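# Move the cart's shelf board onto the wall brackets

## Task

Take the shelf board from the cart, which can be rolled, and set it level across both wall brackets. Slide it back until it touches the wall, then release it and drive the robot away. The task fails if the robot topples over or is left leaning.

## Robot and tools

ROBOT. A Rainbow Robotics RB-Y1. Its base has two drive wheels and two rear casters. It is 0.66 m long and 0.58 m wide, and its front edge sits 0.10 m ahead of the drive axle. It can only drive straight or turn in place; it cannot move sideways. A torso rises from a folding leg (ankle, knee, hip) and carries two seven-joint arms with parallel grippers and a pan/tilt head. There are three cameras: head_camera (896x504), left_wrist_camera and right_wrist_camera (both 644x364). Sometimes a loose object gets a short push from outside.

FRAMES. The base frame has its origin on the floor halfway between the drive wheels, with x forward, y left and z up. chest, left_hand and right_hand are reported in this frame. A hand point is the spot between the finger pads. The fingers extend along that point's -z axis and close along its x axis. Reported hand positions can be off, more so when the arm is stretched out. The odometry frame is the base frame as it was when the scene began. base_odometry counts wheel turns, so wheel slip shows up as travel. Heading is positive to the left and runs from -3.142 to 3.142.

execute_actions takes "actions", a list holding one action or none, and "cameras", a list of camera names or "all". If cameras is omitted, null or ["all"], every camera is returned; [] returns none; an unknown name rejects the call. An empty list just reports the state and images.

An action may contain these keys:
- "base" holds exactly one command. translate_m is a forward offset in metres from the base's last reported position, -3 to 3, with negative meaning reverse. rotate_rad is a relative turn in radians, -3.2 to 3.2, with positive meaning counter-clockwise seen from above.
- "joints" maps joint names to absolute targets: radians for joints, metres of pad opening for grippers.
- "speeds" caps top speed for this action only: translate_m 0.05 to 0.4 m/s, rotate_rad 0.1 to 1.509 rad/s. The maximum is the default. A base move needing more than 8.667 s is refused.
- "min_time_s" (0.1 to 8) sets the shortest duration of each arm and head motion.
No action runs past 15 s. A call with an unknown key or an out-of-range value is rejected and nothing moves. Any joint you leave out may still be driving toward an earlier target.

JOINT RANGES (tolerance ±0.02, grippers ±0.004):
- torso_squat_rad 0 to 1.2 (higher lowers the level chest).
- torso_shift_rad -0.3 to 0.6 (positive pushes the hips forward).
- torso_pitch_rad -0.2 to 1.4 (positive bows forward).
- torso_yaw_rad -1.5 to 1.5 (positive turns left).
- Shoulder pitch -2.356 to 2.356 on both arms; negative raises the arm forward and inward.
- left_shoulder_roll_rad 0 to 3.141 and right_shoulder_roll_rad -3.141 to 0; both raise the arm sideways away from the body.
- Shoulder yaw -2.094 to 2.094; positive swings a bent forearm left on both arms.
- Elbow -2.617 to 0.01; 0 is straight.
- Forearm roll -3.141 to 3.141.
- Wrist pitch -1.57 to 1.919; negative tips the hand forward.
- Hand roll -2.705 to 2.705. Roll joints turn counter-clockwise for positive values on both sides.
- Grippers 0 to 0.1.
- head_pan_rad -0.523 to 0.523 (left positive).
- head_tilt_rad -0.35 to 1.57 (down positive).
Top speeds: arms 1 rad/s (forearm roll, wrist and hand roll 1.5); head 1.5; squat and pitch 0.3; shift 0.15; yaw 0.6; grippers 0.1 m/s.

The torso also has combined limits:
- squat + shift <= 1.52
- squat - shift + pitch <= 1.57
- shift + 0.5 pitch - 0.4 squat <= 0.7
- shift + 0.3 pitch - 0.5 squat <= 0.39
If a command breaks one of these, the torso goes only partway and reports off_target.

wait: "seconds", 0 to 10. The robot keeps its current commands while the scene runs on. It returns the same state and images as an empty action.

zoom_image: "camera" plus "region" [x0, y0, x1, y1] in pixels of that camera's latest full image, measured from the top-left corner. The region can be at most 504x504.

finished_scene: "scene", the number of the current scene. It ends the scene for good, so the board must already be in place and remain there.

RESULTS. Each result gives joint_positions, the chest and hand poses, base_odometry, base_status, joint_status, on_its_own (targets held that this call did not command), and a "pictures" line listing the cameras in image order.

Status words:
- done: target reached. For the base, it means the wheels turned the commanded amount, even if they slipped.
- off_target: came to rest short and may still be pushing.
- limit_stop_at_<name>: stopped by a built-in limit.
- contact_stop: the torso or an arm met firm resistance.
- time_out: ran past 1.5x the expected time (2.5x for the torso) plus 1 s, or past 14 s.
- stopped_with_arm: the torso halted because an arm hit something.
- limit_stop_at_own_body: a self-collision guard halted it before contact.
- "joint command not followed": an arm-collision check withheld that arm's targets; read the "cause:" line. Joints shown as not_followed may be retried on later actions.
A contact_stop, time_out or stopped_with_arm on one joint freezes its whole group (torso, left arm or right arm) at its current position.

Recovering from a stop: back the stuck part off in a separate action, arms before torso. Exception: if the board is in both hands and the torso reports contact_stop as soon as it starts with nothing blocking it, resend every arm joint (not the grippers) at its reported position, then repeat the torso command.

GRIPPING. To grip, command an opening at least 0.005 m narrower than the board; off_target is then expected.

AVOID:
- Arms striking or pressing on each other, grippers and fingers included. A hard press ends the run.
- Contact torque reaching a joint's limit, which stops the whole robot for 10 s. Limits: shoulder joints 63 N m, elbow 32.4 N m, forearm roll, wrist pitch and hand roll 22.5 N m each.
- Loads above 3 kg per arm, or heavy loads held far forward, which can tip the robot.
- Driving into furniture: the base keeps pushing and the wheels may spin. The bent leg can stick out past the front edge, and a leg pressing on furniture can push the robot backward unnoticed.
- Drops, slams and very hard pushes.
- Motor heat: MOTOR HOT appears at 65 °C; at 80 °C an OVER-TEMPERATURE FAULT brakes that arm, and affected keys show limit_stop_at_motor_heat. Resend targets afterwards.
The robot holds its last command while you reply.

CAMERAS. Intrinsics and poses follow OpenCV conventions, and T_world_to_cam maps the base frame into the camera frame. At the start of scene 1 the head_camera is at [-0.131521, 0.00739833, 1.48236] with fx=fy=642.581 and cx,cy=446.382,250.48. The left_wrist_camera has fx 334.579 and the right_wrist_camera 315.563. Expect errors of about 0.5% in focal length, 1.5 px in principal point, and 0.5° and 2.5 mm in pose, with larger errors for the wrist cameras when the arm is extended.

Each tool is called after "Call:" by a JSON object that holds its "fn" and its "kwargs".

## Session

Call:
{"fn": "execute_actions", "kwargs": {"actions": []}}

Scene clock: 0.00 s.
base_odometry: x=+0.000 y=+0.000 heading=+0.000 (m, m, rad; odometry frame)
base_status: not commanded
joint_positions: torso_squat_rad=+0.350 torso_shift_rad=-0.001 torso_pitch_rad=+0.000 torso_yaw_rad=-0.001 left_shoulder_pitch_rad=+0.047 left_shoulder_roll_rad=+0.027 left_shoulder_yaw_rad=-0.050 left_elbow_rad=-0.290 left_forearm_roll_rad=+0.033 left_wrist_pitch_rad=+0.034 left_hand_roll_rad=+0.022 left_gripper_m=+0.101 right_shoulder_pitch_rad=-0.012 right_shoulder_roll_rad=-0.023 right_shoulder_yaw_rad=+0.023 right_elbow_rad=-0.230 right_forearm_roll_rad=+0.035 right_wrist_pitch_rad=-0.005 right_hand_roll_rad=+0.000 right_gripper_m=+0.099 head_pan_rad=+0.000 head_tilt_rad=+0.399
joint_status: not commanded
chest: x=-0.2287 y=+0.0004 z=+1.2474 quat_wxyz=(+1.000, +0.000, +0.000, +0.000) (m; base frame)
left_hand: x=-0.1298 y=+0.2353 z=+0.5691 quat_wxyz=(+0.994, +0.007, -0.105, +0.008) (m; base frame)
right_hand: x=-0.1076 y=-0.2340 z=+0.5724 quat_wxyz=(+0.992, -0.012, -0.122, +0.032) (m; base frame)
pictures: head_camera, left_wrist_camera, right_wrist_camera
Images, in order (width x height): head_camera 896x504, left_wrist_camera 644x364, right_wrist_camera 644x364.

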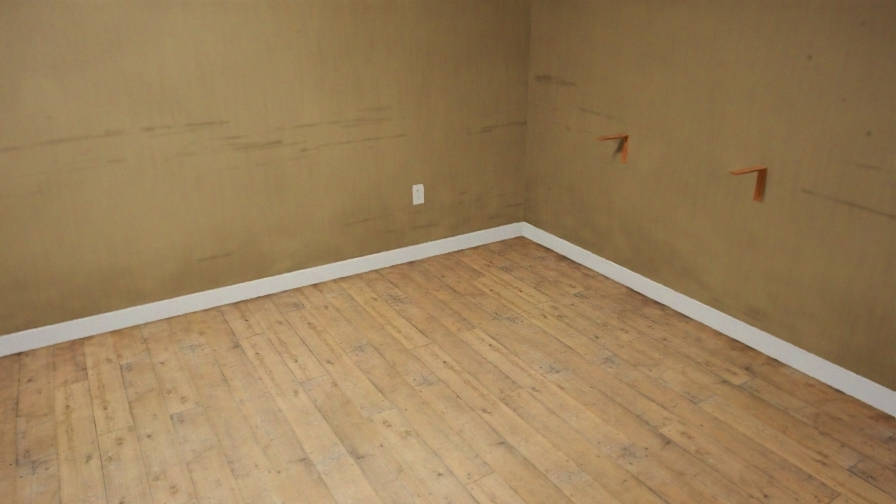

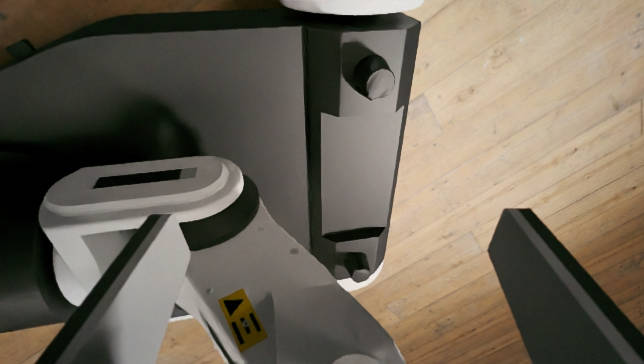

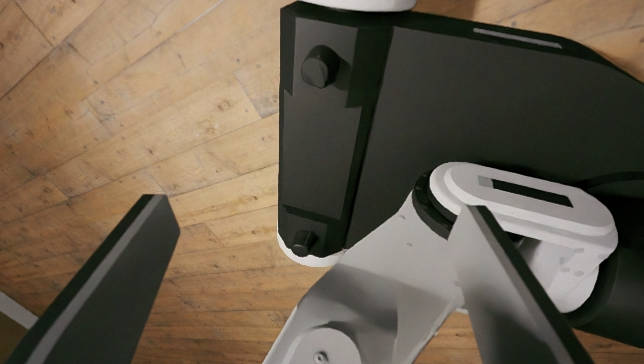

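Call:
{"fn": "execute_actions", "kwargs": {"actions": [{"base":{"rotate_rad":-1.2}}], "cameras": ["head_camera"]}}

Call:
{"fn": "execute_actions", "kwargs": {"actions": [{"base":{"rotate_rad":-1.2}}], "cameras": ["head_camera"]}}

Call:
{"fn": "execute_actions", "kwargs": {"actions": [{"base":{"rotate_rad":-1.2}}], "cameras": ["head_camera"]}}

Call:
{"fn": "execute_actions", "kwargs": {"actions": [{"base":{"rotate_rad":-1.2}}], "cameras": ["head_camera"]}}

Scene clock: 3.87 s.
base_odometry: x=+0.000 y=+0.000 heading=-1.199 (m, m, rad; odometry frame)
base_status: done
joint_positions: torso_squat_rad=+0.350 torso_shift_rad=-0.001 torso_pitch_rad=+0.000 torso_yaw_rad=-0.001 left_shoulder_pitch_rad=+0.047 left_shoulder_roll_rad=+0.027 left_shoulder_yaw_rad=-0.050 left_elbow_rad=-0.290 left_forearm_roll_rad=+0.033 left_wrist_pitch_rad=+0.034 left_hand_roll_rad=+0.022 left_gripper_m=+0.101 right_shoulder_pitch_rad=-0.012 right_shoulder_roll_rad=-0.023 right_shoulder_yaw_rad=+0.023 right_elbow_rad=-0.230 right_forearm_roll_rad=+0.035 right_wrist_pitch_rad=-0.005 right_hand_roll_rad=+0.000 right_gripper_m=+0.099 head_pan_rad=+0.000 head_tilt_rad=+0.399
joint_status: not commanded
chest: x=-0.2287 y=+0.0004 z=+1.2474 quat_wxyz=(+1.000, +0.000, +0.000, +0.000) (m; base frame)
left_hand: x=-0.1298 y=+0.2353 z=+0.5691 quat_wxyz=(+0.994, +0.007, -0.105, +0.008) (m; base frame)
right_hand: x=-0.1076 y=-0.2340 z=+0.5724 quat_wxyz=(+0.992, -0.012, -0.122, +0.032) (m; base frame)
pictures: head_camera
camera_calibration (this result's frames):
head_camera: T_world_to_cam=[[0.0425614, -0.998967, 0.0159088, -0.0105819], [-0.379757, -0.0309037, -0.92457, 1.32083], [0.924107, 0.0333095, -0.38068, 0.685602], [0, 0, 0, 1]] pos_world=[-0.131526, 0.00741039, 1.48236]
Images, in order (width x height): head_camera 896x504.

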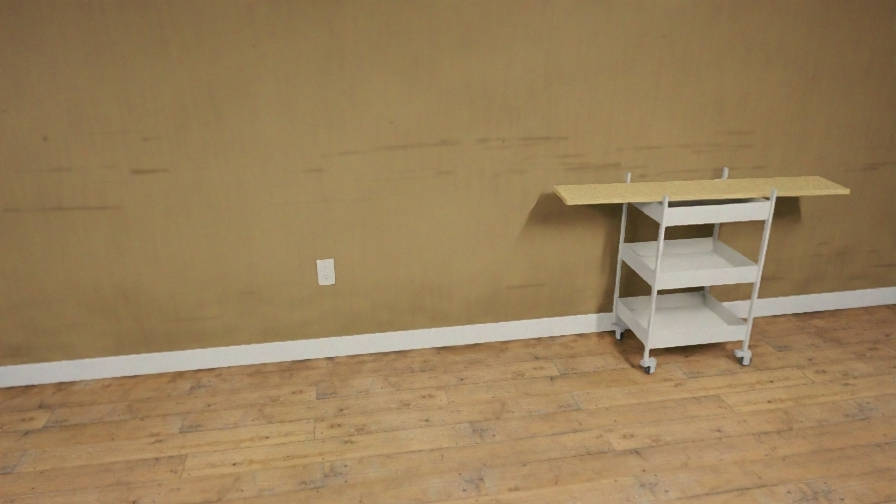

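Scene clock: 7.53 s.
base_odometry: x=+0.000 y=+0.000 heading=-2.399 (m, m, rad; odometry frame)
base_status: done
joint_positions: torso_squat_rad=+0.350 torso_shift_rad=-0.001 torso_pitch_rad=+0.000 torso_yaw_rad=-0.001 left_shoulder_pitch_rad=+0.047 left_shoulder_roll_rad=+0.027 left_shoulder_yaw_rad=-0.050 left_elbow_rad=-0.290 left_forearm_roll_rad=+0.033 left_wrist_pitch_rad=+0.034 left_hand_roll_rad=+0.022 left_gripper_m=+0.101 right_shoulder_pitch_rad=-0.012 right_shoulder_roll_rad=-0.023 right_shoulder_yaw_rad=+0.023 right_elbow_rad=-0.230 right_forearm_roll_rad=+0.035 right_wrist_pitch_rad=-0.005 right_hand_roll_rad=+0.000 right_gripper_m=+0.099 head_pan_rad=+0.000 head_tilt_rad=+0.399
joint_status: not commanded
chest: x=-0.2287 y=+0.0004 z=+1.2474 quat_wxyz=(+1.000, +0.000, +0.000, +0.000) (m; base frame)
left_hand: x=-0.1298 y=+0.2353 z=+0.5691 quat_wxyz=(+0.994, +0.007, -0.105, +0.008) (m; base frame)
right_hand: x=-0.1076 y=-0.2340 z=+0.5724 quat_wxyz=(+0.992, -0.012, -0.122, +0.032) (m; base frame)
pictures: head_camera
camera_calibration (this result's frames):
head_camera: T_world_to_cam=[[0.0425612, -0.998967, 0.015904, -0.0105793], [-0.379757, -0.0308991, -0.92457, 1.32083], [0.924107, 0.0333111, -0.38068, 0.685602], [0, 0, 0, 1]] pos_world=[-0.131526, 0.0074059, 1.48236]
Images, in order (width x height): head_camera 896x504.

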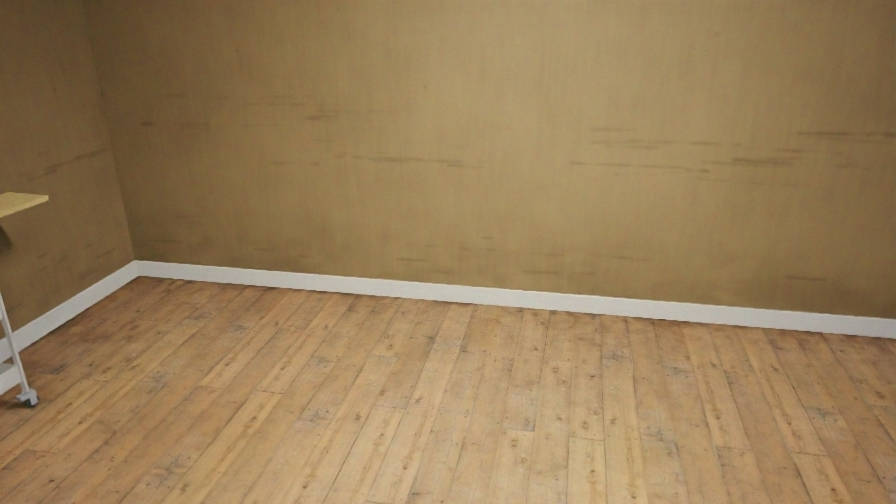

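Scene clock: 11.30 s.
base_odometry: x=+0.000 y=+0.001 heading=+2.685 (m, m, rad; odometry frame)
base_status: done
joint_positions: torso_squat_rad=+0.350 torso_shift_rad=-0.001 torso_pitch_rad=+0.000 torso_yaw_rad=-0.001 left_shoulder_pitch_rad=+0.047 left_shoulder_roll_rad=+0.027 left_shoulder_yaw_rad=-0.050 left_elbow_rad=-0.290 left_forearm_roll_rad=+0.033 left_wrist_pitch_rad=+0.034 left_hand_roll_rad=+0.022 left_gripper_m=+0.101 right_shoulder_pitch_rad=-0.012 right_shoulder_roll_rad=-0.023 right_shoulder_yaw_rad=+0.023 right_elbow_rad=-0.230 right_forearm_roll_rad=+0.035 right_wrist_pitch_rad=-0.005 right_hand_roll_rad=+0.000 right_gripper_m=+0.099 head_pan_rad=+0.000 head_tilt_rad=+0.399
joint_status: not commanded
chest: x=-0.2287 y=+0.0004 z=+1.2474 quat_wxyz=(+1.000, +0.000, +0.000, +0.000) (m; base frame)
left_hand: x=-0.1298 y=+0.2353 z=+0.5691 quat_wxyz=(+0.994, +0.007, -0.105, +0.008) (m; base frame)
right_hand: x=-0.1076 y=-0.2340 z=+0.5724 quat_wxyz=(+0.992, -0.012, -0.122, +0.032) (m; base frame)
pictures: head_camera
camera_calibration (this result's frames):
head_camera: T_world_to_cam=[[0.0425614, -0.998967, 0.0159008, -0.0105762], [-0.379757, -0.0308963, -0.92457, 1.32083], [0.924107, 0.0333125, -0.38068, 0.685602], [0, 0, 0, 1]] pos_world=[-0.131526, 0.00740434, 1.48236]
Images, in order (width x height): head_camera 896x504.

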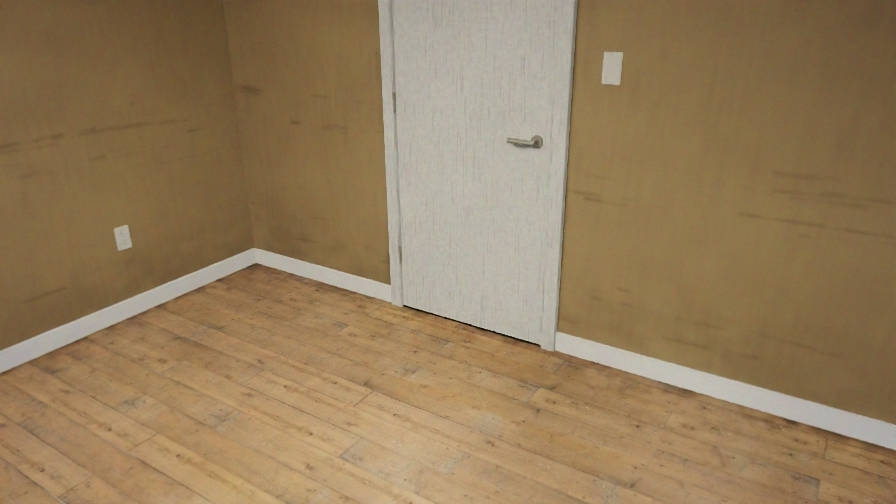

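Scene clock: 15.07 s.
base_odometry: x=+0.000 y=+0.000 heading=+1.486 (m, m, rad; odometry frame)
base_status: done
joint_positions: torso_squat_rad=+0.350 torso_shift_rad=-0.001 torso_pitch_rad=+0.000 torso_yaw_rad=-0.001 left_shoulder_pitch_rad=+0.047 left_shoulder_roll_rad=+0.027 left_shoulder_yaw_rad=-0.050 left_elbow_rad=-0.290 left_forearm_roll_rad=+0.033 left_wrist_pitch_rad=+0.034 left_hand_roll_rad=+0.022 left_gripper_m=+0.101 right_shoulder_pitch_rad=-0.012 right_shoulder_roll_rad=-0.023 right_shoulder_yaw_rad=+0.023 right_elbow_rad=-0.230 right_forearm_roll_rad=+0.035 right_wrist_pitch_rad=-0.005 right_hand_roll_rad=+0.000 right_gripper_m=+0.099 head_pan_rad=+0.000 head_tilt_rad=+0.399
joint_status: not commanded
chest: x=-0.2287 y=+0.0004 z=+1.2474 quat_wxyz=(+1.000, +0.000, +0.000, +0.000) (m; base frame)
left_hand: x=-0.1298 y=+0.2353 z=+0.5691 quat_wxyz=(+0.994, +0.007, -0.105, +0.008) (m; base frame)
right_hand: x=-0.1076 y=-0.2340 z=+0.5724 quat_wxyz=(+0.992, -0.012, -0.122, +0.032) (m; base frame)
pictures: head_camera
camera_calibration (this result's frames):
head_camera: T_world_to_cam=[[0.0425616, -0.998967, 0.0158999, -0.0105757], [-0.379758, -0.0308955, -0.92457, 1.32083], [0.924106, 0.0333131, -0.38068, 0.685602], [0, 0, 0, 1]] pos_world=[-0.131525, 0.00740336, 1.48236]
Images, in order (width x height): head_camera 896x504.

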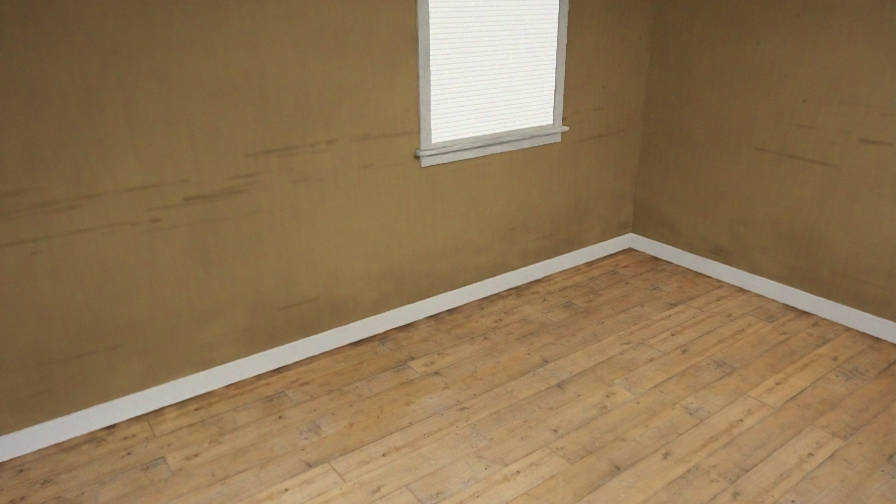

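Call:
{"fn": "execute_actions", "kwargs": {"actions": [{"base":{"rotate_rad":-0.872}}], "cameras": []}}

Call:
{"fn": "execute_actions", "kwargs": {"actions": [{"base":{"translate_m":-1.49},"joints":{"left_shoulder_pitch_rad":-0.3,"right_shoulder_pitch_rad":-0.3,"left_shoulder_roll_rad":0.25,"right_shoulder_roll_rad":-0.25,"left_shoulder_yaw_rad":0,"right_shoulder_yaw_rad":0,"left_elbow_rad":-0.9,"right_elbow_rad":-0.9,"left_wrist_pitch_rad":-0.37,"right_wrist_pitch_rad":-0.37,"left_forearm_roll_rad":0,"right_forearm_roll_rad":0}}], "cameras": []}}

Call:
{"fn": "execute_actions", "kwargs": {"actions": [{"base":{"rotate_rad":-1.571}}], "cameras": []}}

Call:
{"fn": "execute_actions", "kwargs": {"actions": [{"base":{"translate_m":1.0},"joints":{"head_tilt_rad":0.7}}]}}

Scene clock: 18.60 s.
base_odometry: x=+0.000 y=+0.000 heading=+0.615 (m, m, rad; odometry frame)
base_status: done
joint_positions: torso_squat_rad=+0.350 torso_shift_rad=-0.001 torso_pitch_rad=+0.000 torso_yaw_rad=-0.001 left_shoulder_pitch_rad=+0.047 left_shoulder_roll_rad=+0.027 left_shoulder_yaw_rad=-0.050 left_elbow_rad=-0.290 left_forearm_roll_rad=+0.033 left_wrist_pitch_rad=+0.034 left_hand_roll_rad=+0.022 left_gripper_m=+0.101 right_shoulder_pitch_rad=-0.012 right_shoulder_roll_rad=-0.023 right_shoulder_yaw_rad=+0.023 right_elbow_rad=-0.230 right_forearm_roll_rad=+0.035 right_wrist_pitch_rad=-0.005 right_hand_roll_rad=+0.000 right_gripper_m=+0.099 head_pan_rad=+0.000 head_tilt_rad=+0.399
joint_status: not commanded
chest: x=-0.2287 y=+0.0004 z=+1.2474 quat_wxyz=(+1.000, +0.000, +0.000, +0.000) (m; base frame)
left_hand: x=-0.1298 y=+0.2353 z=+0.5691 quat_wxyz=(+0.994, +0.007, -0.105, +0.008) (m; base frame)
right_hand: x=-0.1076 y=-0.2340 z=+0.5724 quat_wxyz=(+0.992, -0.012, -0.122, +0.032) (m; base frame)
pictures: none
No camera images: the call's "cameras" was empty. Leave "cameras" out to get every camera's image.

Scene clock: 24.30 s.
base_odometry: x=-1.218 y=-0.858 heading=+0.613 (m, m, rad; odometry frame)
base_status: done
joint_positions: torso_squat_rad=+0.350 torso_shift_rad=-0.001 torso_pitch_rad=+0.000 torso_yaw_rad=-0.001 left_shoulder_pitch_rad=-0.300 left_shoulder_roll_rad=+0.250 left_shoulder_yaw_rad=+0.000 left_elbow_rad=-0.900 left_forearm_roll_rad=+0.000 left_wrist_pitch_rad=-0.370 left_hand_roll_rad=+0.022 left_gripper_m=+0.101 right_shoulder_pitch_rad=-0.300 right_shoulder_roll_rad=-0.250 right_shoulder_yaw_rad=+0.000 right_elbow_rad=-0.900 right_forearm_roll_rad=+0.000 right_wrist_pitch_rad=-0.370 right_hand_roll_rad=+0.000 right_gripper_m=+0.099 head_pan_rad=+0.000 head_tilt_rad=+0.399
joint_status: all done
chest: x=-0.2287 y=+0.0004 z=+1.2474 quat_wxyz=(+1.000, +0.000, +0.000, -0.001) (m; base frame)
left_hand: x=+0.3401 y=+0.2985 z=+0.9585 quat_wxyz=(+0.704, +0.072, -0.700, -0.093) (m; base frame)
right_hand: x=+0.3395 y=-0.2990 z=+0.9585 quat_wxyz=(+0.703, -0.080, -0.699, +0.100) (m; base frame)
pictures: none
No camera images: the call's "cameras" was empty. Leave "cameras" out to get every camera's image.

Scene clock: 28.20 s.
base_odometry: x=-1.218 y=-0.858 heading=-0.957 (m, m, rad; odometry frame)
base_status: done
joint_positions: torso_squat_rad=+0.350 torso_shift_rad=-0.001 torso_pitch_rad=+0.000 torso_yaw_rad=-0.001 left_shoulder_pitch_rad=-0.300 left_shoulder_roll_rad=+0.250 left_shoulder_yaw_rad=+0.000 left_elbow_rad=-0.900 left_forearm_roll_rad=+0.000 left_wrist_pitch_rad=-0.370 left_hand_roll_rad=+0.022 left_gripper_m=+0.101 right_shoulder_pitch_rad=-0.300 right_shoulder_roll_rad=-0.250 right_shoulder_yaw_rad=+0.000 right_elbow_rad=-0.900 right_forearm_roll_rad=+0.000 right_wrist_pitch_rad=-0.370 right_hand_roll_rad=+0.000 right_gripper_m=+0.099 head_pan_rad=+0.000 head_tilt_rad=+0.399
joint_status: not commanded
chest: x=-0.2287 y=+0.0004 z=+1.2474 quat_wxyz=(+1.000, +0.000, +0.000, +0.000) (m; base frame)
left_hand: x=+0.3401 y=+0.2985 z=+0.9585 quat_wxyz=(+0.704, +0.072, -0.700, -0.093) (m; base frame)
right_hand: x=+0.3395 y=-0.2990 z=+0.9585 quat_wxyz=(+0.703, -0.080, -0.699, +0.100) (m; base frame)
pictures: none
No camera images: the call's "cameras" was empty. Leave "cameras" out to get every camera's image.

Scene clock: 32.23 s.
base_odometry: x=-0.643 y=-1.676 heading=-0.958 (m, m, rad; odometry frame)
base_status: done
joint_positions: torso_squat_rad=+0.350 torso_shift_rad=-0.001 torso_pitch_rad=+0.000 torso_yaw_rad=-0.001 left_shoulder_pitch_rad=-0.300 left_shoulder_roll_rad=+0.250 left_shoulder_yaw_rad=+0.000 left_elbow_rad=-0.900 left_forearm_roll_rad=+0.000 left_wrist_pitch_rad=-0.370 left_hand_roll_rad=+0.022 left_gripper_m=+0.101 right_shoulder_pitch_rad=-0.300 right_shoulder_roll_rad=-0.250 right_shoulder_yaw_rad=+0.000 right_elbow_rad=-0.900 right_forearm_roll_rad=+0.000 right_wrist_pitch_rad=-0.370 right_hand_roll_rad=+0.000 right_gripper_m=+0.099 head_pan_rad=+0.000 head_tilt_rad=+0.700
joint_status: all done
chest: x=-0.2287 y=+0.0004 z=+1.2474 quat_wxyz=(+1.000, +0.000, +0.000, +0.000) (m; base frame)
left_hand: x=+0.3401 y=+0.2985 z=+0.9584 quat_wxyz=(+0.704, +0.072, -0.700, -0.093) (m; base frame)
right_hand: x=+0.3395 y=-0.2990 z=+0.9585 quat_wxyz=(+0.703, -0.080, -0.699, +0.100) (m; base frame)
pictures: head_camera, left_wrist_camera, right_wrist_camera
camera_calibration (this result's frames):
head_camera: T_world_to_cam=[[0.0453042, -0.99897, 0.00241483, 0.0095182], [-0.636662, -0.0307358, -0.77053, 1.04478], [0.769811, 0.0333708, -0.637399, 1.02525], [0, 0, 0, 1]] pos_world=[-0.124507, 0.0074072, 1.45851]
left_wrist_camera: T_world_to_cam=[[0.0276637, -0.276911, 0.960497, -0.842727], [-0.625834, -0.754046, -0.199366, 0.66648], [0.779466, -0.595596, -0.19416, 0.181319], [0, 0, 0, 1]] pos_world=[0.299087, 0.37719, 0.977515]
right_wrist_camera: T_world_to_cam=[[0.0130164, -0.287916, -0.957567, 0.819394], [-0.661226, 0.71589, -0.224238, 0.685415], [0.750074, 0.636087, -0.181059, 0.197088], [0, 0, 0, 1]] pos_world=[0.294718, -0.380129, 0.974005]
Images, in order (width x height): head_camera 896x504, left_wrist_camera 644x364, right_wrist_camera 644x364.

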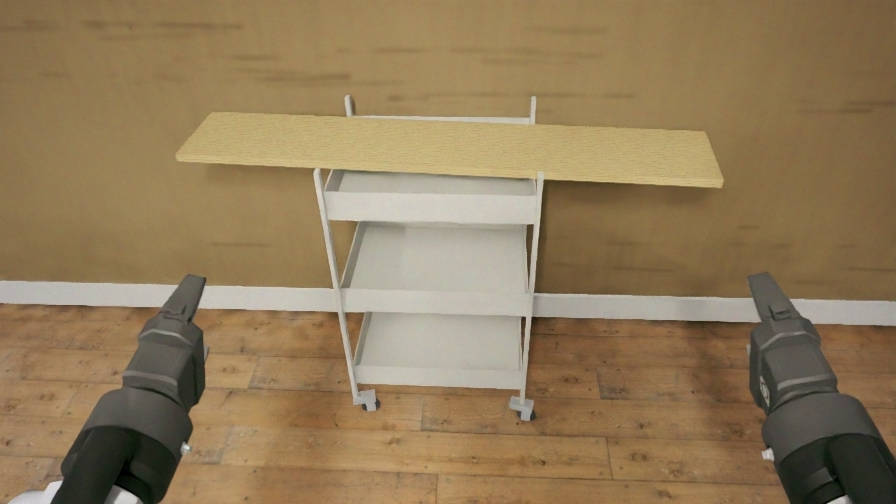

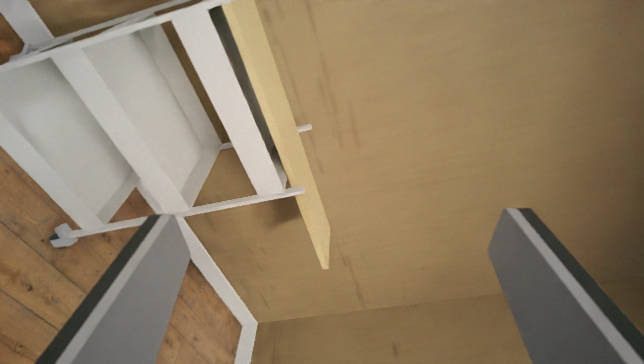

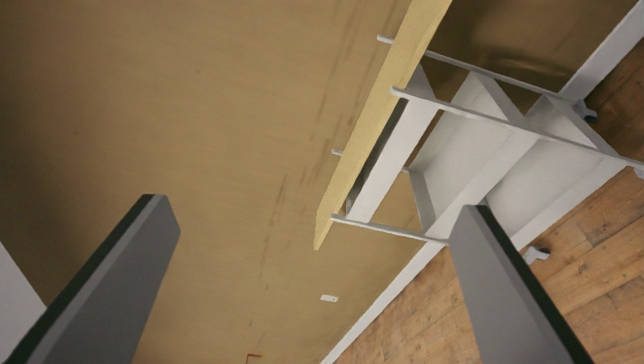

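Call:
{"fn": "execute_actions", "kwargs": {"actions": [{"base":{"rotate_rad":0.065},"joints":{"torso_squat_rad":0.895,"left_hand_roll_rad":0.26,"right_hand_roll_rad":-0.26}}], "cameras": []}}

Call:
{"fn": "execute_actions", "kwargs": {"actions": [{"base":{"translate_m":0.5}}]}}

Scene clock: 35.07 s.
base_odometry: x=-0.643 y=-1.676 heading=-0.895 (m, m, rad; odometry frame)
base_status: done
joint_positions: torso_squat_rad=+0.895 torso_shift_rad=-0.001 torso_pitch_rad=+0.000 torso_yaw_rad=-0.001 left_shoulder_pitch_rad=-0.300 left_shoulder_roll_rad=+0.250 left_shoulder_yaw_rad=+0.000 left_elbow_rad=-0.900 left_forearm_roll_rad=+0.000 left_wrist_pitch_rad=-0.370 left_hand_roll_rad=+0.260 left_gripper_m=+0.101 right_shoulder_pitch_rad=-0.300 right_shoulder_roll_rad=-0.250 right_shoulder_yaw_rad=+0.000 right_elbow_rad=-0.900 right_forearm_roll_rad=+0.000 right_wrist_pitch_rad=-0.370 right_hand_roll_rad=-0.260 right_gripper_m=+0.099 head_pan_rad=+0.000 head_tilt_rad=+0.700
joint_status: all done
chest: x=-0.2286 y=+0.0003 z=+1.0278 quat_wxyz=(+1.000, +0.000, +0.000, +0.000) (m; base frame)
left_hand: x=+0.3403 y=+0.2984 z=+0.7389 quat_wxyz=(+0.710, -0.012, -0.704, -0.008) (m; base frame)
right_hand: x=+0.3397 y=-0.2991 z=+0.7389 quat_wxyz=(+0.710, +0.011, -0.704, +0.008) (m; base frame)
pictures: none
No camera images: the call's "cameras" was empty. Leave "cameras" out to get every camera's image.

Scene clock: 37.90 s.
base_odometry: x=-0.330 y=-2.066 heading=-0.894 (m, m, rad; odometry frame)
base_status: done
joint_positions: torso_squat_rad=+0.895 torso_shift_rad=-0.001 torso_pitch_rad=+0.000 torso_yaw_rad=-0.001 left_shoulder_pitch_rad=-0.300 left_shoulder_roll_rad=+0.250 left_shoulder_yaw_rad=+0.000 left_elbow_rad=-0.900 left_forearm_roll_rad=+0.000 left_wrist_pitch_rad=-0.370 left_hand_roll_rad=+0.260 left_gripper_m=+0.101 right_shoulder_pitch_rad=-0.300 right_shoulder_roll_rad=-0.250 right_shoulder_yaw_rad=+0.000 right_elbow_rad=-0.900 right_forearm_roll_rad=+0.000 right_wrist_pitch_rad=-0.370 right_hand_roll_rad=-0.260 right_gripper_m=+0.099 head_pan_rad=+0.000 head_tilt_rad=+0.700
joint_status: not commanded
chest: x=-0.2285 y=+0.0002 z=+1.0278 quat_wxyz=(+1.000, +0.000, +0.000, +0.000) (m; base frame)
left_hand: x=+0.3403 y=+0.2984 z=+0.7388 quat_wxyz=(+0.710, -0.012, -0.704, -0.008) (m; base frame)
right_hand: x=+0.3397 y=-0.2991 z=+0.7388 quat_wxyz=(+0.710, +0.011, -0.704, +0.008) (m; base frame)
pictures: head_camera, left_wrist_camera, right_wrist_camera
camera_calibration (this result's frames):
head_camera: T_world_to_cam=[[0.0452989, -0.998971, 0.00238541, 0.00993971], [-0.636646, -0.0307091, -0.770544, 0.875686], [0.769825, 0.0333862, -0.637382, 0.885105], [0, 0, 0, 1]] pos_world=[-0.124324, 0.00727068, 1.23888]
left_wrist_camera: T_world_to_cam=[[0.0348162, -0.0424119, 0.998493, -0.732294], [-0.624857, -0.780657, -0.0113712, 0.491441], [0.779963, -0.623519, -0.0536808, 0.0428412], [0, 0, 0, 1]] pos_world=[0.299161, 0.379301, 0.739079]
right_wrist_camera: T_world_to_cam=[[0.00579043, -0.0324633, -0.999456, 0.718865], [-0.660324, 0.750451, -0.028201, 0.501582], [0.750959, 0.660128, -0.0170909, 0.0430037], [0, 0, 0, 1]] pos_world=[0.29475, -0.381464, 0.733354]
Images, in order (width x height): head_camera 896x504, left_wrist_camera 644x364, right_wrist_camera 644x364.

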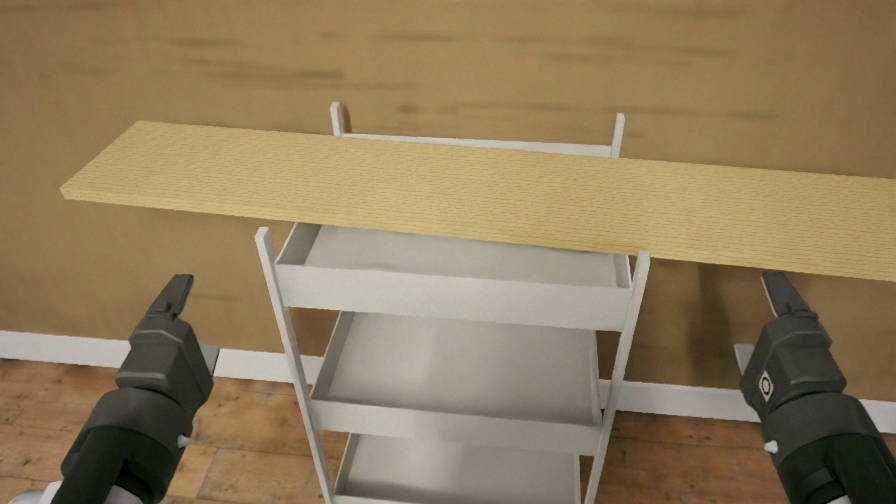

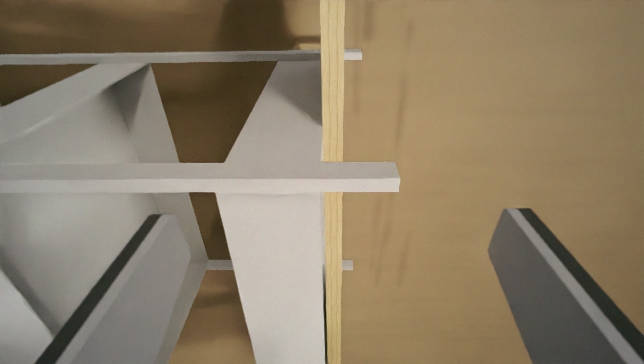

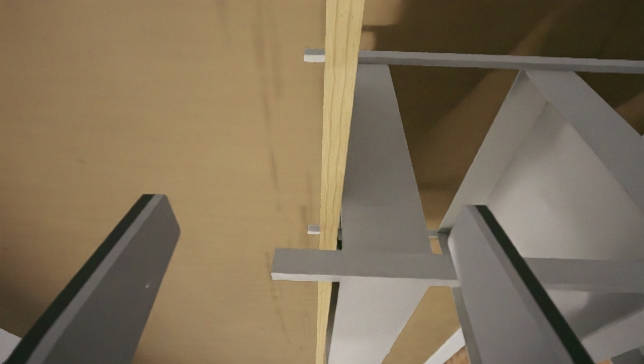

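Call:
{"fn": "execute_actions", "kwargs": {"actions": [{"base":{"translate_m":0.25},"speeds":{"translate_m":0.08}}]}}

Scene clock: 41.63 s.
base_odometry: x=-0.173 y=-2.261 heading=-0.893 (m, m, rad; odometry frame)
base_status: done
joint_positions: torso_squat_rad=+0.895 torso_shift_rad=-0.001 torso_pitch_rad=+0.000 torso_yaw_rad=-0.001 left_shoulder_pitch_rad=-0.300 left_shoulder_roll_rad=+0.250 left_shoulder_yaw_rad=+0.000 left_elbow_rad=-0.900 left_forearm_roll_rad=+0.000 left_wrist_pitch_rad=-0.370 left_hand_roll_rad=+0.260 left_gripper_m=+0.101 right_shoulder_pitch_rad=-0.299 right_shoulder_roll_rad=-0.250 right_shoulder_yaw_rad=+0.000 right_elbow_rad=-0.900 right_forearm_roll_rad=+0.000 right_wrist_pitch_rad=-0.370 right_hand_roll_rad=-0.260 right_gripper_m=+0.099 head_pan_rad=+0.000 head_tilt_rad=+0.700
joint_status: not commanded
chest: x=-0.2285 y=+0.0002 z=+1.0278 quat_wxyz=(+1.000, +0.000, +0.000, -0.001) (m; base frame)
left_hand: x=+0.3402 y=+0.2984 z=+0.7387 quat_wxyz=(+0.710, -0.012, -0.704, -0.008) (m; base frame)
right_hand: x=+0.3392 y=-0.2995 z=+0.7383 quat_wxyz=(+0.711, +0.011, -0.703, +0.007) (m; base frame)
pictures: head_camera, left_wrist_camera, right_wrist_camera
camera_calibration (this result's frames):
head_camera: T_world_to_cam=[[0.0452081, -0.998975, 0.00238933, 0.00991765], [-0.636582, -0.0306513, -0.7706, 0.875714], [0.769883, 0.0333164, -0.637315, 0.885092], [0, 0, 0, 1]] pos_world=[-0.124401, 0.00726125, 1.23888]
left_wrist_camera: T_world_to_cam=[[0.0349443, -0.0423829, 0.99849, -0.732266], [-0.62488, -0.78064, -0.0112668, 0.491295], [0.779939, -0.623542, -0.0537632, 0.0429569], [0, 0, 0, 1]] pos_world=[0.299085, 0.379274, 0.739006]
right_wrist_camera: T_world_to_cam=[[0.00471214, -0.0325342, -0.99946, 0.718637], [-0.65985, 0.750892, -0.0275539, 0.501066], [0.751383, 0.659623, -0.0179294, 0.0439213], [0, 0, 0, 1]] pos_world=[0.294241, -0.381838, 0.732843]
Images, in order (width x height): head_camera 896x504, left_wrist_camera 644x364, right_wrist_camera 644x364.

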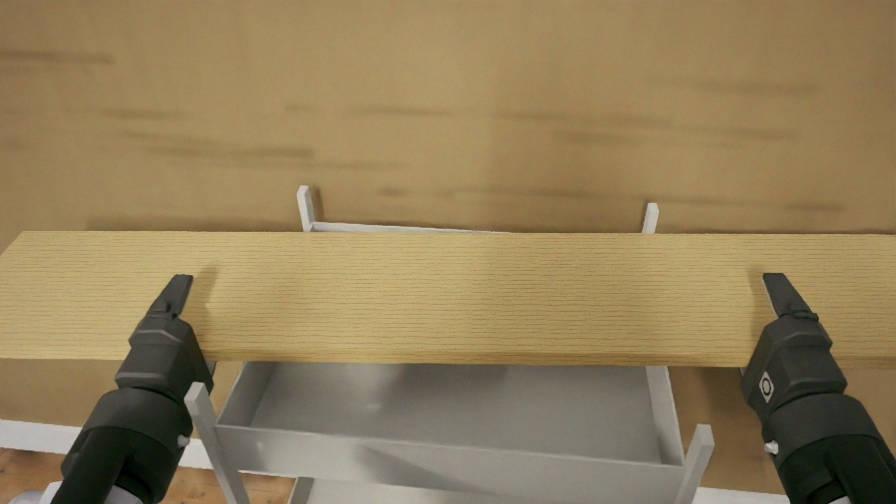

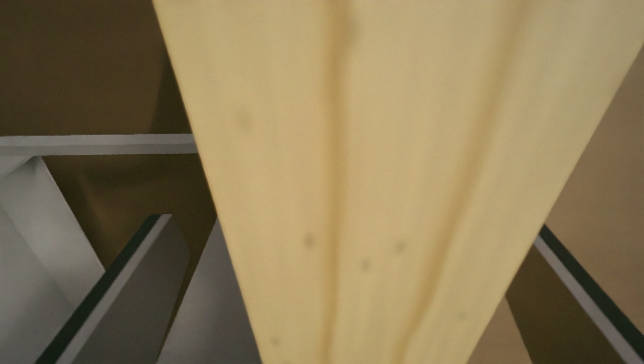

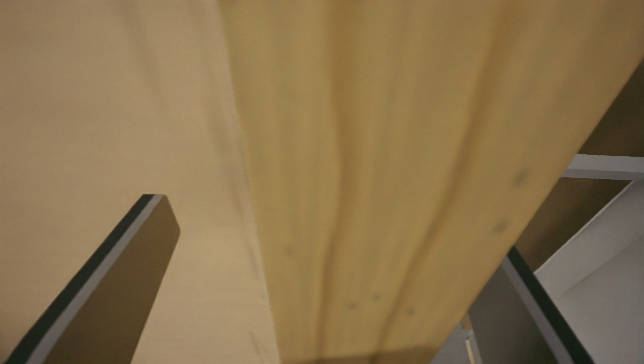

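Call:
{"fn": "execute_actions", "kwargs": {"actions": [{"joints":{"left_gripper_m":0,"right_gripper_m":0}}], "cameras": []}}

Call:
{"fn": "execute_actions", "kwargs": {"actions": [{"joints":{"torso_squat_rad":0.5}}], "cameras": []}}

Call:
{"fn": "execute_actions", "kwargs": {"actions": [{"base":{"translate_m":-0.75}}], "cameras": []}}

Call:
{"fn": "execute_actions", "kwargs": {"actions": [{"base":{"rotate_rad":1.49}}], "cameras": []}}

Call:
{"fn": "execute_actions", "kwargs": {"actions": [{"base":{"translate_m":1.6}}], "cameras": []}}

Call:
{"fn": "execute_actions", "kwargs": {"actions": [{"base":{"translate_m":1.55}}], "cameras": []}}

Call:
{"fn": "execute_actions", "kwargs": {"actions": [{"base":{"rotate_rad":-1.571},"joints":{"head_tilt_rad":0.6}}]}}

Scene clock: 43.30 s.
base_odometry: x=-0.173 y=-2.261 heading=-0.893 (m, m, rad; odometry frame)
base_status: not commanded
joint_positions: torso_squat_rad=+0.895 torso_shift_rad=-0.001 torso_pitch_rad=+0.000 torso_yaw_rad=-0.001 left_shoulder_pitch_rad=-0.300 left_shoulder_roll_rad=+0.250 left_shoulder_yaw_rad=+0.000 left_elbow_rad=-0.900 left_forearm_roll_rad=+0.000 left_wrist_pitch_rad=-0.370 left_hand_roll_rad=+0.260 left_gripper_m=+0.019 right_shoulder_pitch_rad=-0.298 right_shoulder_roll_rad=-0.250 right_shoulder_yaw_rad=+0.000 right_elbow_rad=-0.898 right_forearm_roll_rad=+0.000 right_wrist_pitch_rad=-0.369 right_hand_roll_rad=-0.260 right_gripper_m=+0.017 head_pan_rad=+0.000 head_tilt_rad=+0.700
joint_status: left_gripper_m off_target (ended at +0.019, target +0.000); right_gripper_m off_target (ended at +0.017, target +0.000)
chest: x=-0.2284 y=+0.0002 z=+1.0278 quat_wxyz=(+1.000, +0.000, +0.000, -0.001) (m; base frame)
left_hand: x=+0.3401 y=+0.2984 z=+0.7384 quat_wxyz=(+0.711, -0.012, -0.703, -0.008) (m; base frame)
right_hand: x=+0.3386 y=-0.2997 z=+0.7366 quat_wxyz=(+0.712, +0.011, -0.702, +0.007) (m; base frame)
pictures: none
No camera images: the call's "cameras" was empty. Leave "cameras" out to get every camera's image.

Scene clock: 45.50 s.
base_odometry: x=-0.173 y=-2.261 heading=-0.893 (m, m, rad; odometry frame)
base_status: not commanded
joint_positions: torso_squat_rad=+0.500 torso_shift_rad=-0.001 torso_pitch_rad=+0.001 torso_yaw_rad=-0.001 left_shoulder_pitch_rad=-0.299 left_shoulder_roll_rad=+0.250 left_shoulder_yaw_rad=+0.000 left_elbow_rad=-0.899 left_forearm_roll_rad=+0.000 left_wrist_pitch_rad=-0.370 left_hand_roll_rad=+0.260 left_gripper_m=+0.019 right_shoulder_pitch_rad=-0.298 right_shoulder_roll_rad=-0.249 right_shoulder_yaw_rad=+0.001 right_elbow_rad=-0.898 right_forearm_roll_rad=+0.000 right_wrist_pitch_rad=-0.369 right_hand_roll_rad=-0.260 right_gripper_m=+0.017 head_pan_rad=+0.000 head_tilt_rad=+0.700
joint_status: all done
chest: x=-0.2282 y=+0.0003 z=+1.2043 quat_wxyz=(+1.000, +0.000, +0.000, -0.001) (m; base frame)
left_hand: x=+0.3397 y=+0.2987 z=+0.9135 quat_wxyz=(+0.712, -0.012, -0.702, -0.008) (m; base frame)
right_hand: x=+0.3387 y=-0.2993 z=+0.9125 quat_wxyz=(+0.712, +0.011, -0.702, +0.007) (m; base frame)
pictures: none
No camera images: the call's "cameras" was empty. Leave "cameras" out to get every camera's image.

Scene clock: 49.23 s.
base_odometry: x=-0.644 y=-1.677 heading=-0.891 (m, m, rad; odometry frame)
base_status: done
joint_positions: torso_squat_rad=+0.500 torso_shift_rad=-0.001 torso_pitch_rad=+0.000 torso_yaw_rad=-0.001 left_shoulder_pitch_rad=-0.299 left_shoulder_roll_rad=+0.250 left_shoulder_yaw_rad=+0.000 left_elbow_rad=-0.899 left_forearm_roll_rad=+0.000 left_wrist_pitch_rad=-0.370 left_hand_roll_rad=+0.260 left_gripper_m=+0.019 right_shoulder_pitch_rad=-0.298 right_shoulder_roll_rad=-0.250 right_shoulder_yaw_rad=+0.001 right_elbow_rad=-0.898 right_forearm_roll_rad=+0.000 right_wrist_pitch_rad=-0.369 right_hand_roll_rad=-0.260 right_gripper_m=+0.018 head_pan_rad=+0.000 head_tilt_rad=+0.700
joint_status: not commanded
chest: x=-0.2283 y=+0.0003 z=+1.2043 quat_wxyz=(+1.000, +0.000, +0.000, -0.001) (m; base frame)
left_hand: x=+0.3397 y=+0.2987 z=+0.9136 quat_wxyz=(+0.711, -0.012, -0.703, -0.008) (m; base frame)
right_hand: x=+0.3387 y=-0.2993 z=+0.9127 quat_wxyz=(+0.712, +0.011, -0.702, +0.007) (m; base frame)
pictures: none
No camera images: the call's "cameras" was empty. Leave "cameras" out to get every camera's image.

Scene clock: 53.03 s.
base_odometry: x=-0.644 y=-1.677 heading=+0.598 (m, m, rad; odometry frame)
base_status: done
joint_positions: torso_squat_rad=+0.500 torso_shift_rad=-0.001 torso_pitch_rad=+0.000 torso_yaw_rad=-0.001 left_shoulder_pitch_rad=-0.299 left_shoulder_roll_rad=+0.250 left_shoulder_yaw_rad=+0.000 left_elbow_rad=-0.899 left_forearm_roll_rad=+0.000 left_wrist_pitch_rad=-0.370 left_hand_roll_rad=+0.260 left_gripper_m=+0.019 right_shoulder_pitch_rad=-0.298 right_shoulder_roll_rad=-0.250 right_shoulder_yaw_rad=+0.000 right_elbow_rad=-0.898 right_forearm_roll_rad=+0.000 right_wrist_pitch_rad=-0.369 right_hand_roll_rad=-0.260 right_gripper_m=+0.018 head_pan_rad=+0.000 head_tilt_rad=+0.700
joint_status: not commanded
chest: x=-0.2283 y=+0.0003 z=+1.2043 quat_wxyz=(+1.000, +0.000, +0.000, -0.001) (m; base frame)
left_hand: x=+0.3397 y=+0.2987 z=+0.9136 quat_wxyz=(+0.711, -0.012, -0.703, -0.008) (m; base frame)
right_hand: x=+0.3387 y=-0.2993 z=+0.9127 quat_wxyz=(+0.712, +0.011, -0.702, +0.007) (m; base frame)
pictures: none
No camera images: the call's "cameras" was empty. Leave "cameras" out to get every camera's image.

Scene clock: 58.57 s.
base_odometry: x=+0.678 y=-0.775 heading=+0.599 (m, m, rad; odometry frame)
base_status: done
joint_positions: torso_squat_rad=+0.500 torso_shift_rad=-0.001 torso_pitch_rad=+0.001 torso_yaw_rad=-0.001 left_shoulder_pitch_rad=-0.299 left_shoulder_roll_rad=+0.250 left_shoulder_yaw_rad=+0.000 left_elbow_rad=-0.899 left_forearm_roll_rad=+0.000 left_wrist_pitch_rad=-0.370 left_hand_roll_rad=+0.260 left_gripper_m=+0.019 right_shoulder_pitch_rad=-0.298 right_shoulder_roll_rad=-0.250 right_shoulder_yaw_rad=+0.000 right_elbow_rad=-0.898 right_forearm_roll_rad=+0.000 right_wrist_pitch_rad=-0.369 right_hand_roll_rad=-0.260 right_gripper_m=+0.018 head_pan_rad=+0.000 head_tilt_rad=+0.700
joint_status: not commanded
chest: x=-0.2282 y=+0.0003 z=+1.2043 quat_wxyz=(+1.000, +0.000, +0.000, -0.001) (m; base frame)
left_hand: x=+0.3397 y=+0.2987 z=+0.9136 quat_wxyz=(+0.711, -0.012, -0.703, -0.008) (m; base frame)
right_hand: x=+0.3388 y=-0.2993 z=+0.9127 quat_wxyz=(+0.712, +0.011, -0.702, +0.007) (m; base frame)
pictures: none
No camera images: the call's "cameras" was empty. Leave "cameras" out to get every camera's image.

Scene clock: 63.97 s.
base_odometry: x=+1.957 y=+0.099 heading=+0.600 (m, m, rad; odometry frame)
base_status: done
joint_positions: torso_squat_rad=+0.500 torso_shift_rad=-0.001 torso_pitch_rad=+0.001 torso_yaw_rad=-0.001 left_shoulder_pitch_rad=-0.299 left_shoulder_roll_rad=+0.250 left_shoulder_yaw_rad=+0.000 left_elbow_rad=-0.899 left_forearm_roll_rad=+0.000 left_wrist_pitch_rad=-0.370 left_hand_roll_rad=+0.260 left_gripper_m=+0.019 right_shoulder_pitch_rad=-0.298 right_shoulder_roll_rad=-0.250 right_shoulder_yaw_rad=+0.000 right_elbow_rad=-0.898 right_forearm_roll_rad=+0.000 right_wrist_pitch_rad=-0.369 right_hand_roll_rad=-0.260 right_gripper_m=+0.018 head_pan_rad=+0.000 head_tilt_rad=+0.700
joint_status: not commanded
chest: x=-0.2282 y=+0.0003 z=+1.2043 quat_wxyz=(+1.000, +0.000, +0.000, -0.001) (m; base frame)
left_hand: x=+0.3397 y=+0.2987 z=+0.9136 quat_wxyz=(+0.711, -0.012, -0.703, -0.008) (m; base frame)
right_hand: x=+0.3388 y=-0.2993 z=+0.9127 quat_wxyz=(+0.712, +0.011, -0.702, +0.007) (m; base frame)
pictures: none
No camera images: the call's "cameras" was empty. Leave "cameras" out to get every camera's image.

Scene clock: 67.87 s.
base_odometry: x=+1.957 y=+0.100 heading=-0.970 (m, m, rad; odometry frame)
base_status: done
joint_positions: torso_squat_rad=+0.500 torso_shift_rad=-0.001 torso_pitch_rad=+0.001 torso_yaw_rad=-0.001 left_shoulder_pitch_rad=-0.299 left_shoulder_roll_rad=+0.250 left_shoulder_yaw_rad=+0.000 left_elbow_rad=-0.899 left_forearm_roll_rad=+0.000 left_wrist_pitch_rad=-0.370 left_hand_roll_rad=+0.260 left_gripper_m=+0.019 right_shoulder_pitch_rad=-0.298 right_shoulder_roll_rad=-0.250 right_shoulder_yaw_rad=+0.000 right_elbow_rad=-0.898 right_forearm_roll_rad=+0.000 right_wrist_pitch_rad=-0.369 right_hand_roll_rad=-0.260 right_gripper_m=+0.018 head_pan_rad=+0.000 head_tilt_rad=+0.600
joint_status: all done
chest: x=-0.2282 y=+0.0003 z=+1.2043 quat_wxyz=(+1.000, +0.000, +0.000, -0.001) (m; base frame)
left_hand: x=+0.3397 y=+0.2987 z=+0.9136 quat_wxyz=(+0.711, -0.012, -0.703, -0.008) (m; base frame)
right_hand: x=+0.3388 y=-0.2993 z=+0.9127 quat_wxyz=(+0.712, +0.011, -0.702, +0.007) (m; base frame)
pictures: head_camera, left_wrist_camera, right_wrist_camera
camera_calibration (this result's frames):
head_camera: T_world_to_cam=[[0.0448356, -0.99897, 0.00692123, 0.00312903], [-0.557291, -0.030761, -0.829747, 1.11143], [0.829106, 0.0333451, -0.558096, 0.898103], [0, 0, 0, 1]] pos_world=[-0.125375, 0.00736709, 1.42341]
left_wrist_camera: T_world_to_cam=[[0.0380998, -0.0423188, 0.998377, -0.907857], [-0.62444, -0.781018, -0.00927576, 0.491363], [0.780143, -0.623073, -0.0561822, 0.0549138], [0, 0, 0, 1]] pos_world=[0.298575, 0.379559, 0.914027]
right_wrist_camera: T_world_to_cam=[[0.00025104, -0.0324442, -0.999474, 0.894548], [-0.659845, 0.751, -0.0245442, 0.502685], [0.751401, 0.659504, -0.0212196, 0.0501998], [0, 0, 0, 1]] pos_world=[0.29375, -0.381601, 0.90748]
Images, in order (width x height): head_camera 896x504, left_wrist_camera 644x364, right_wrist_camera 644x364.

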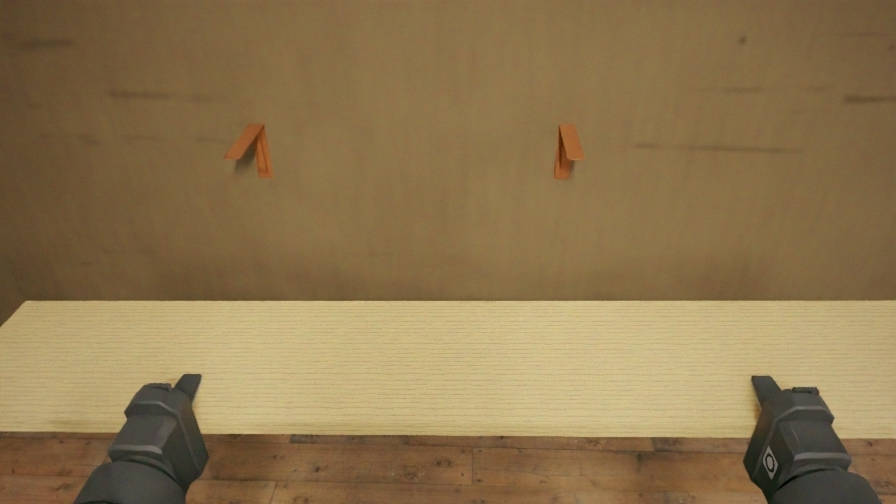

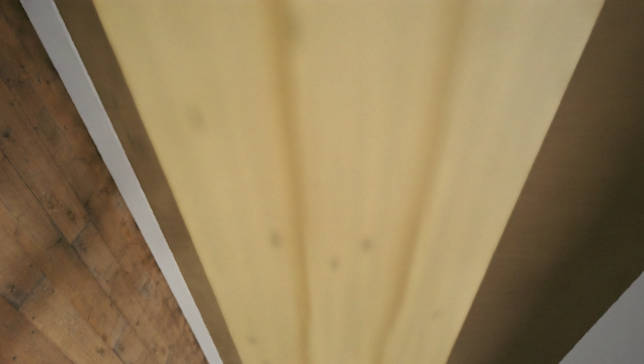

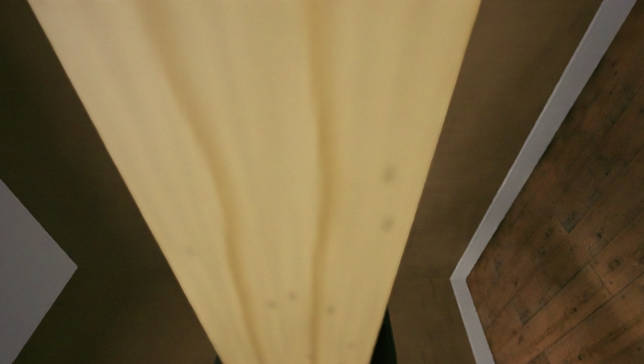

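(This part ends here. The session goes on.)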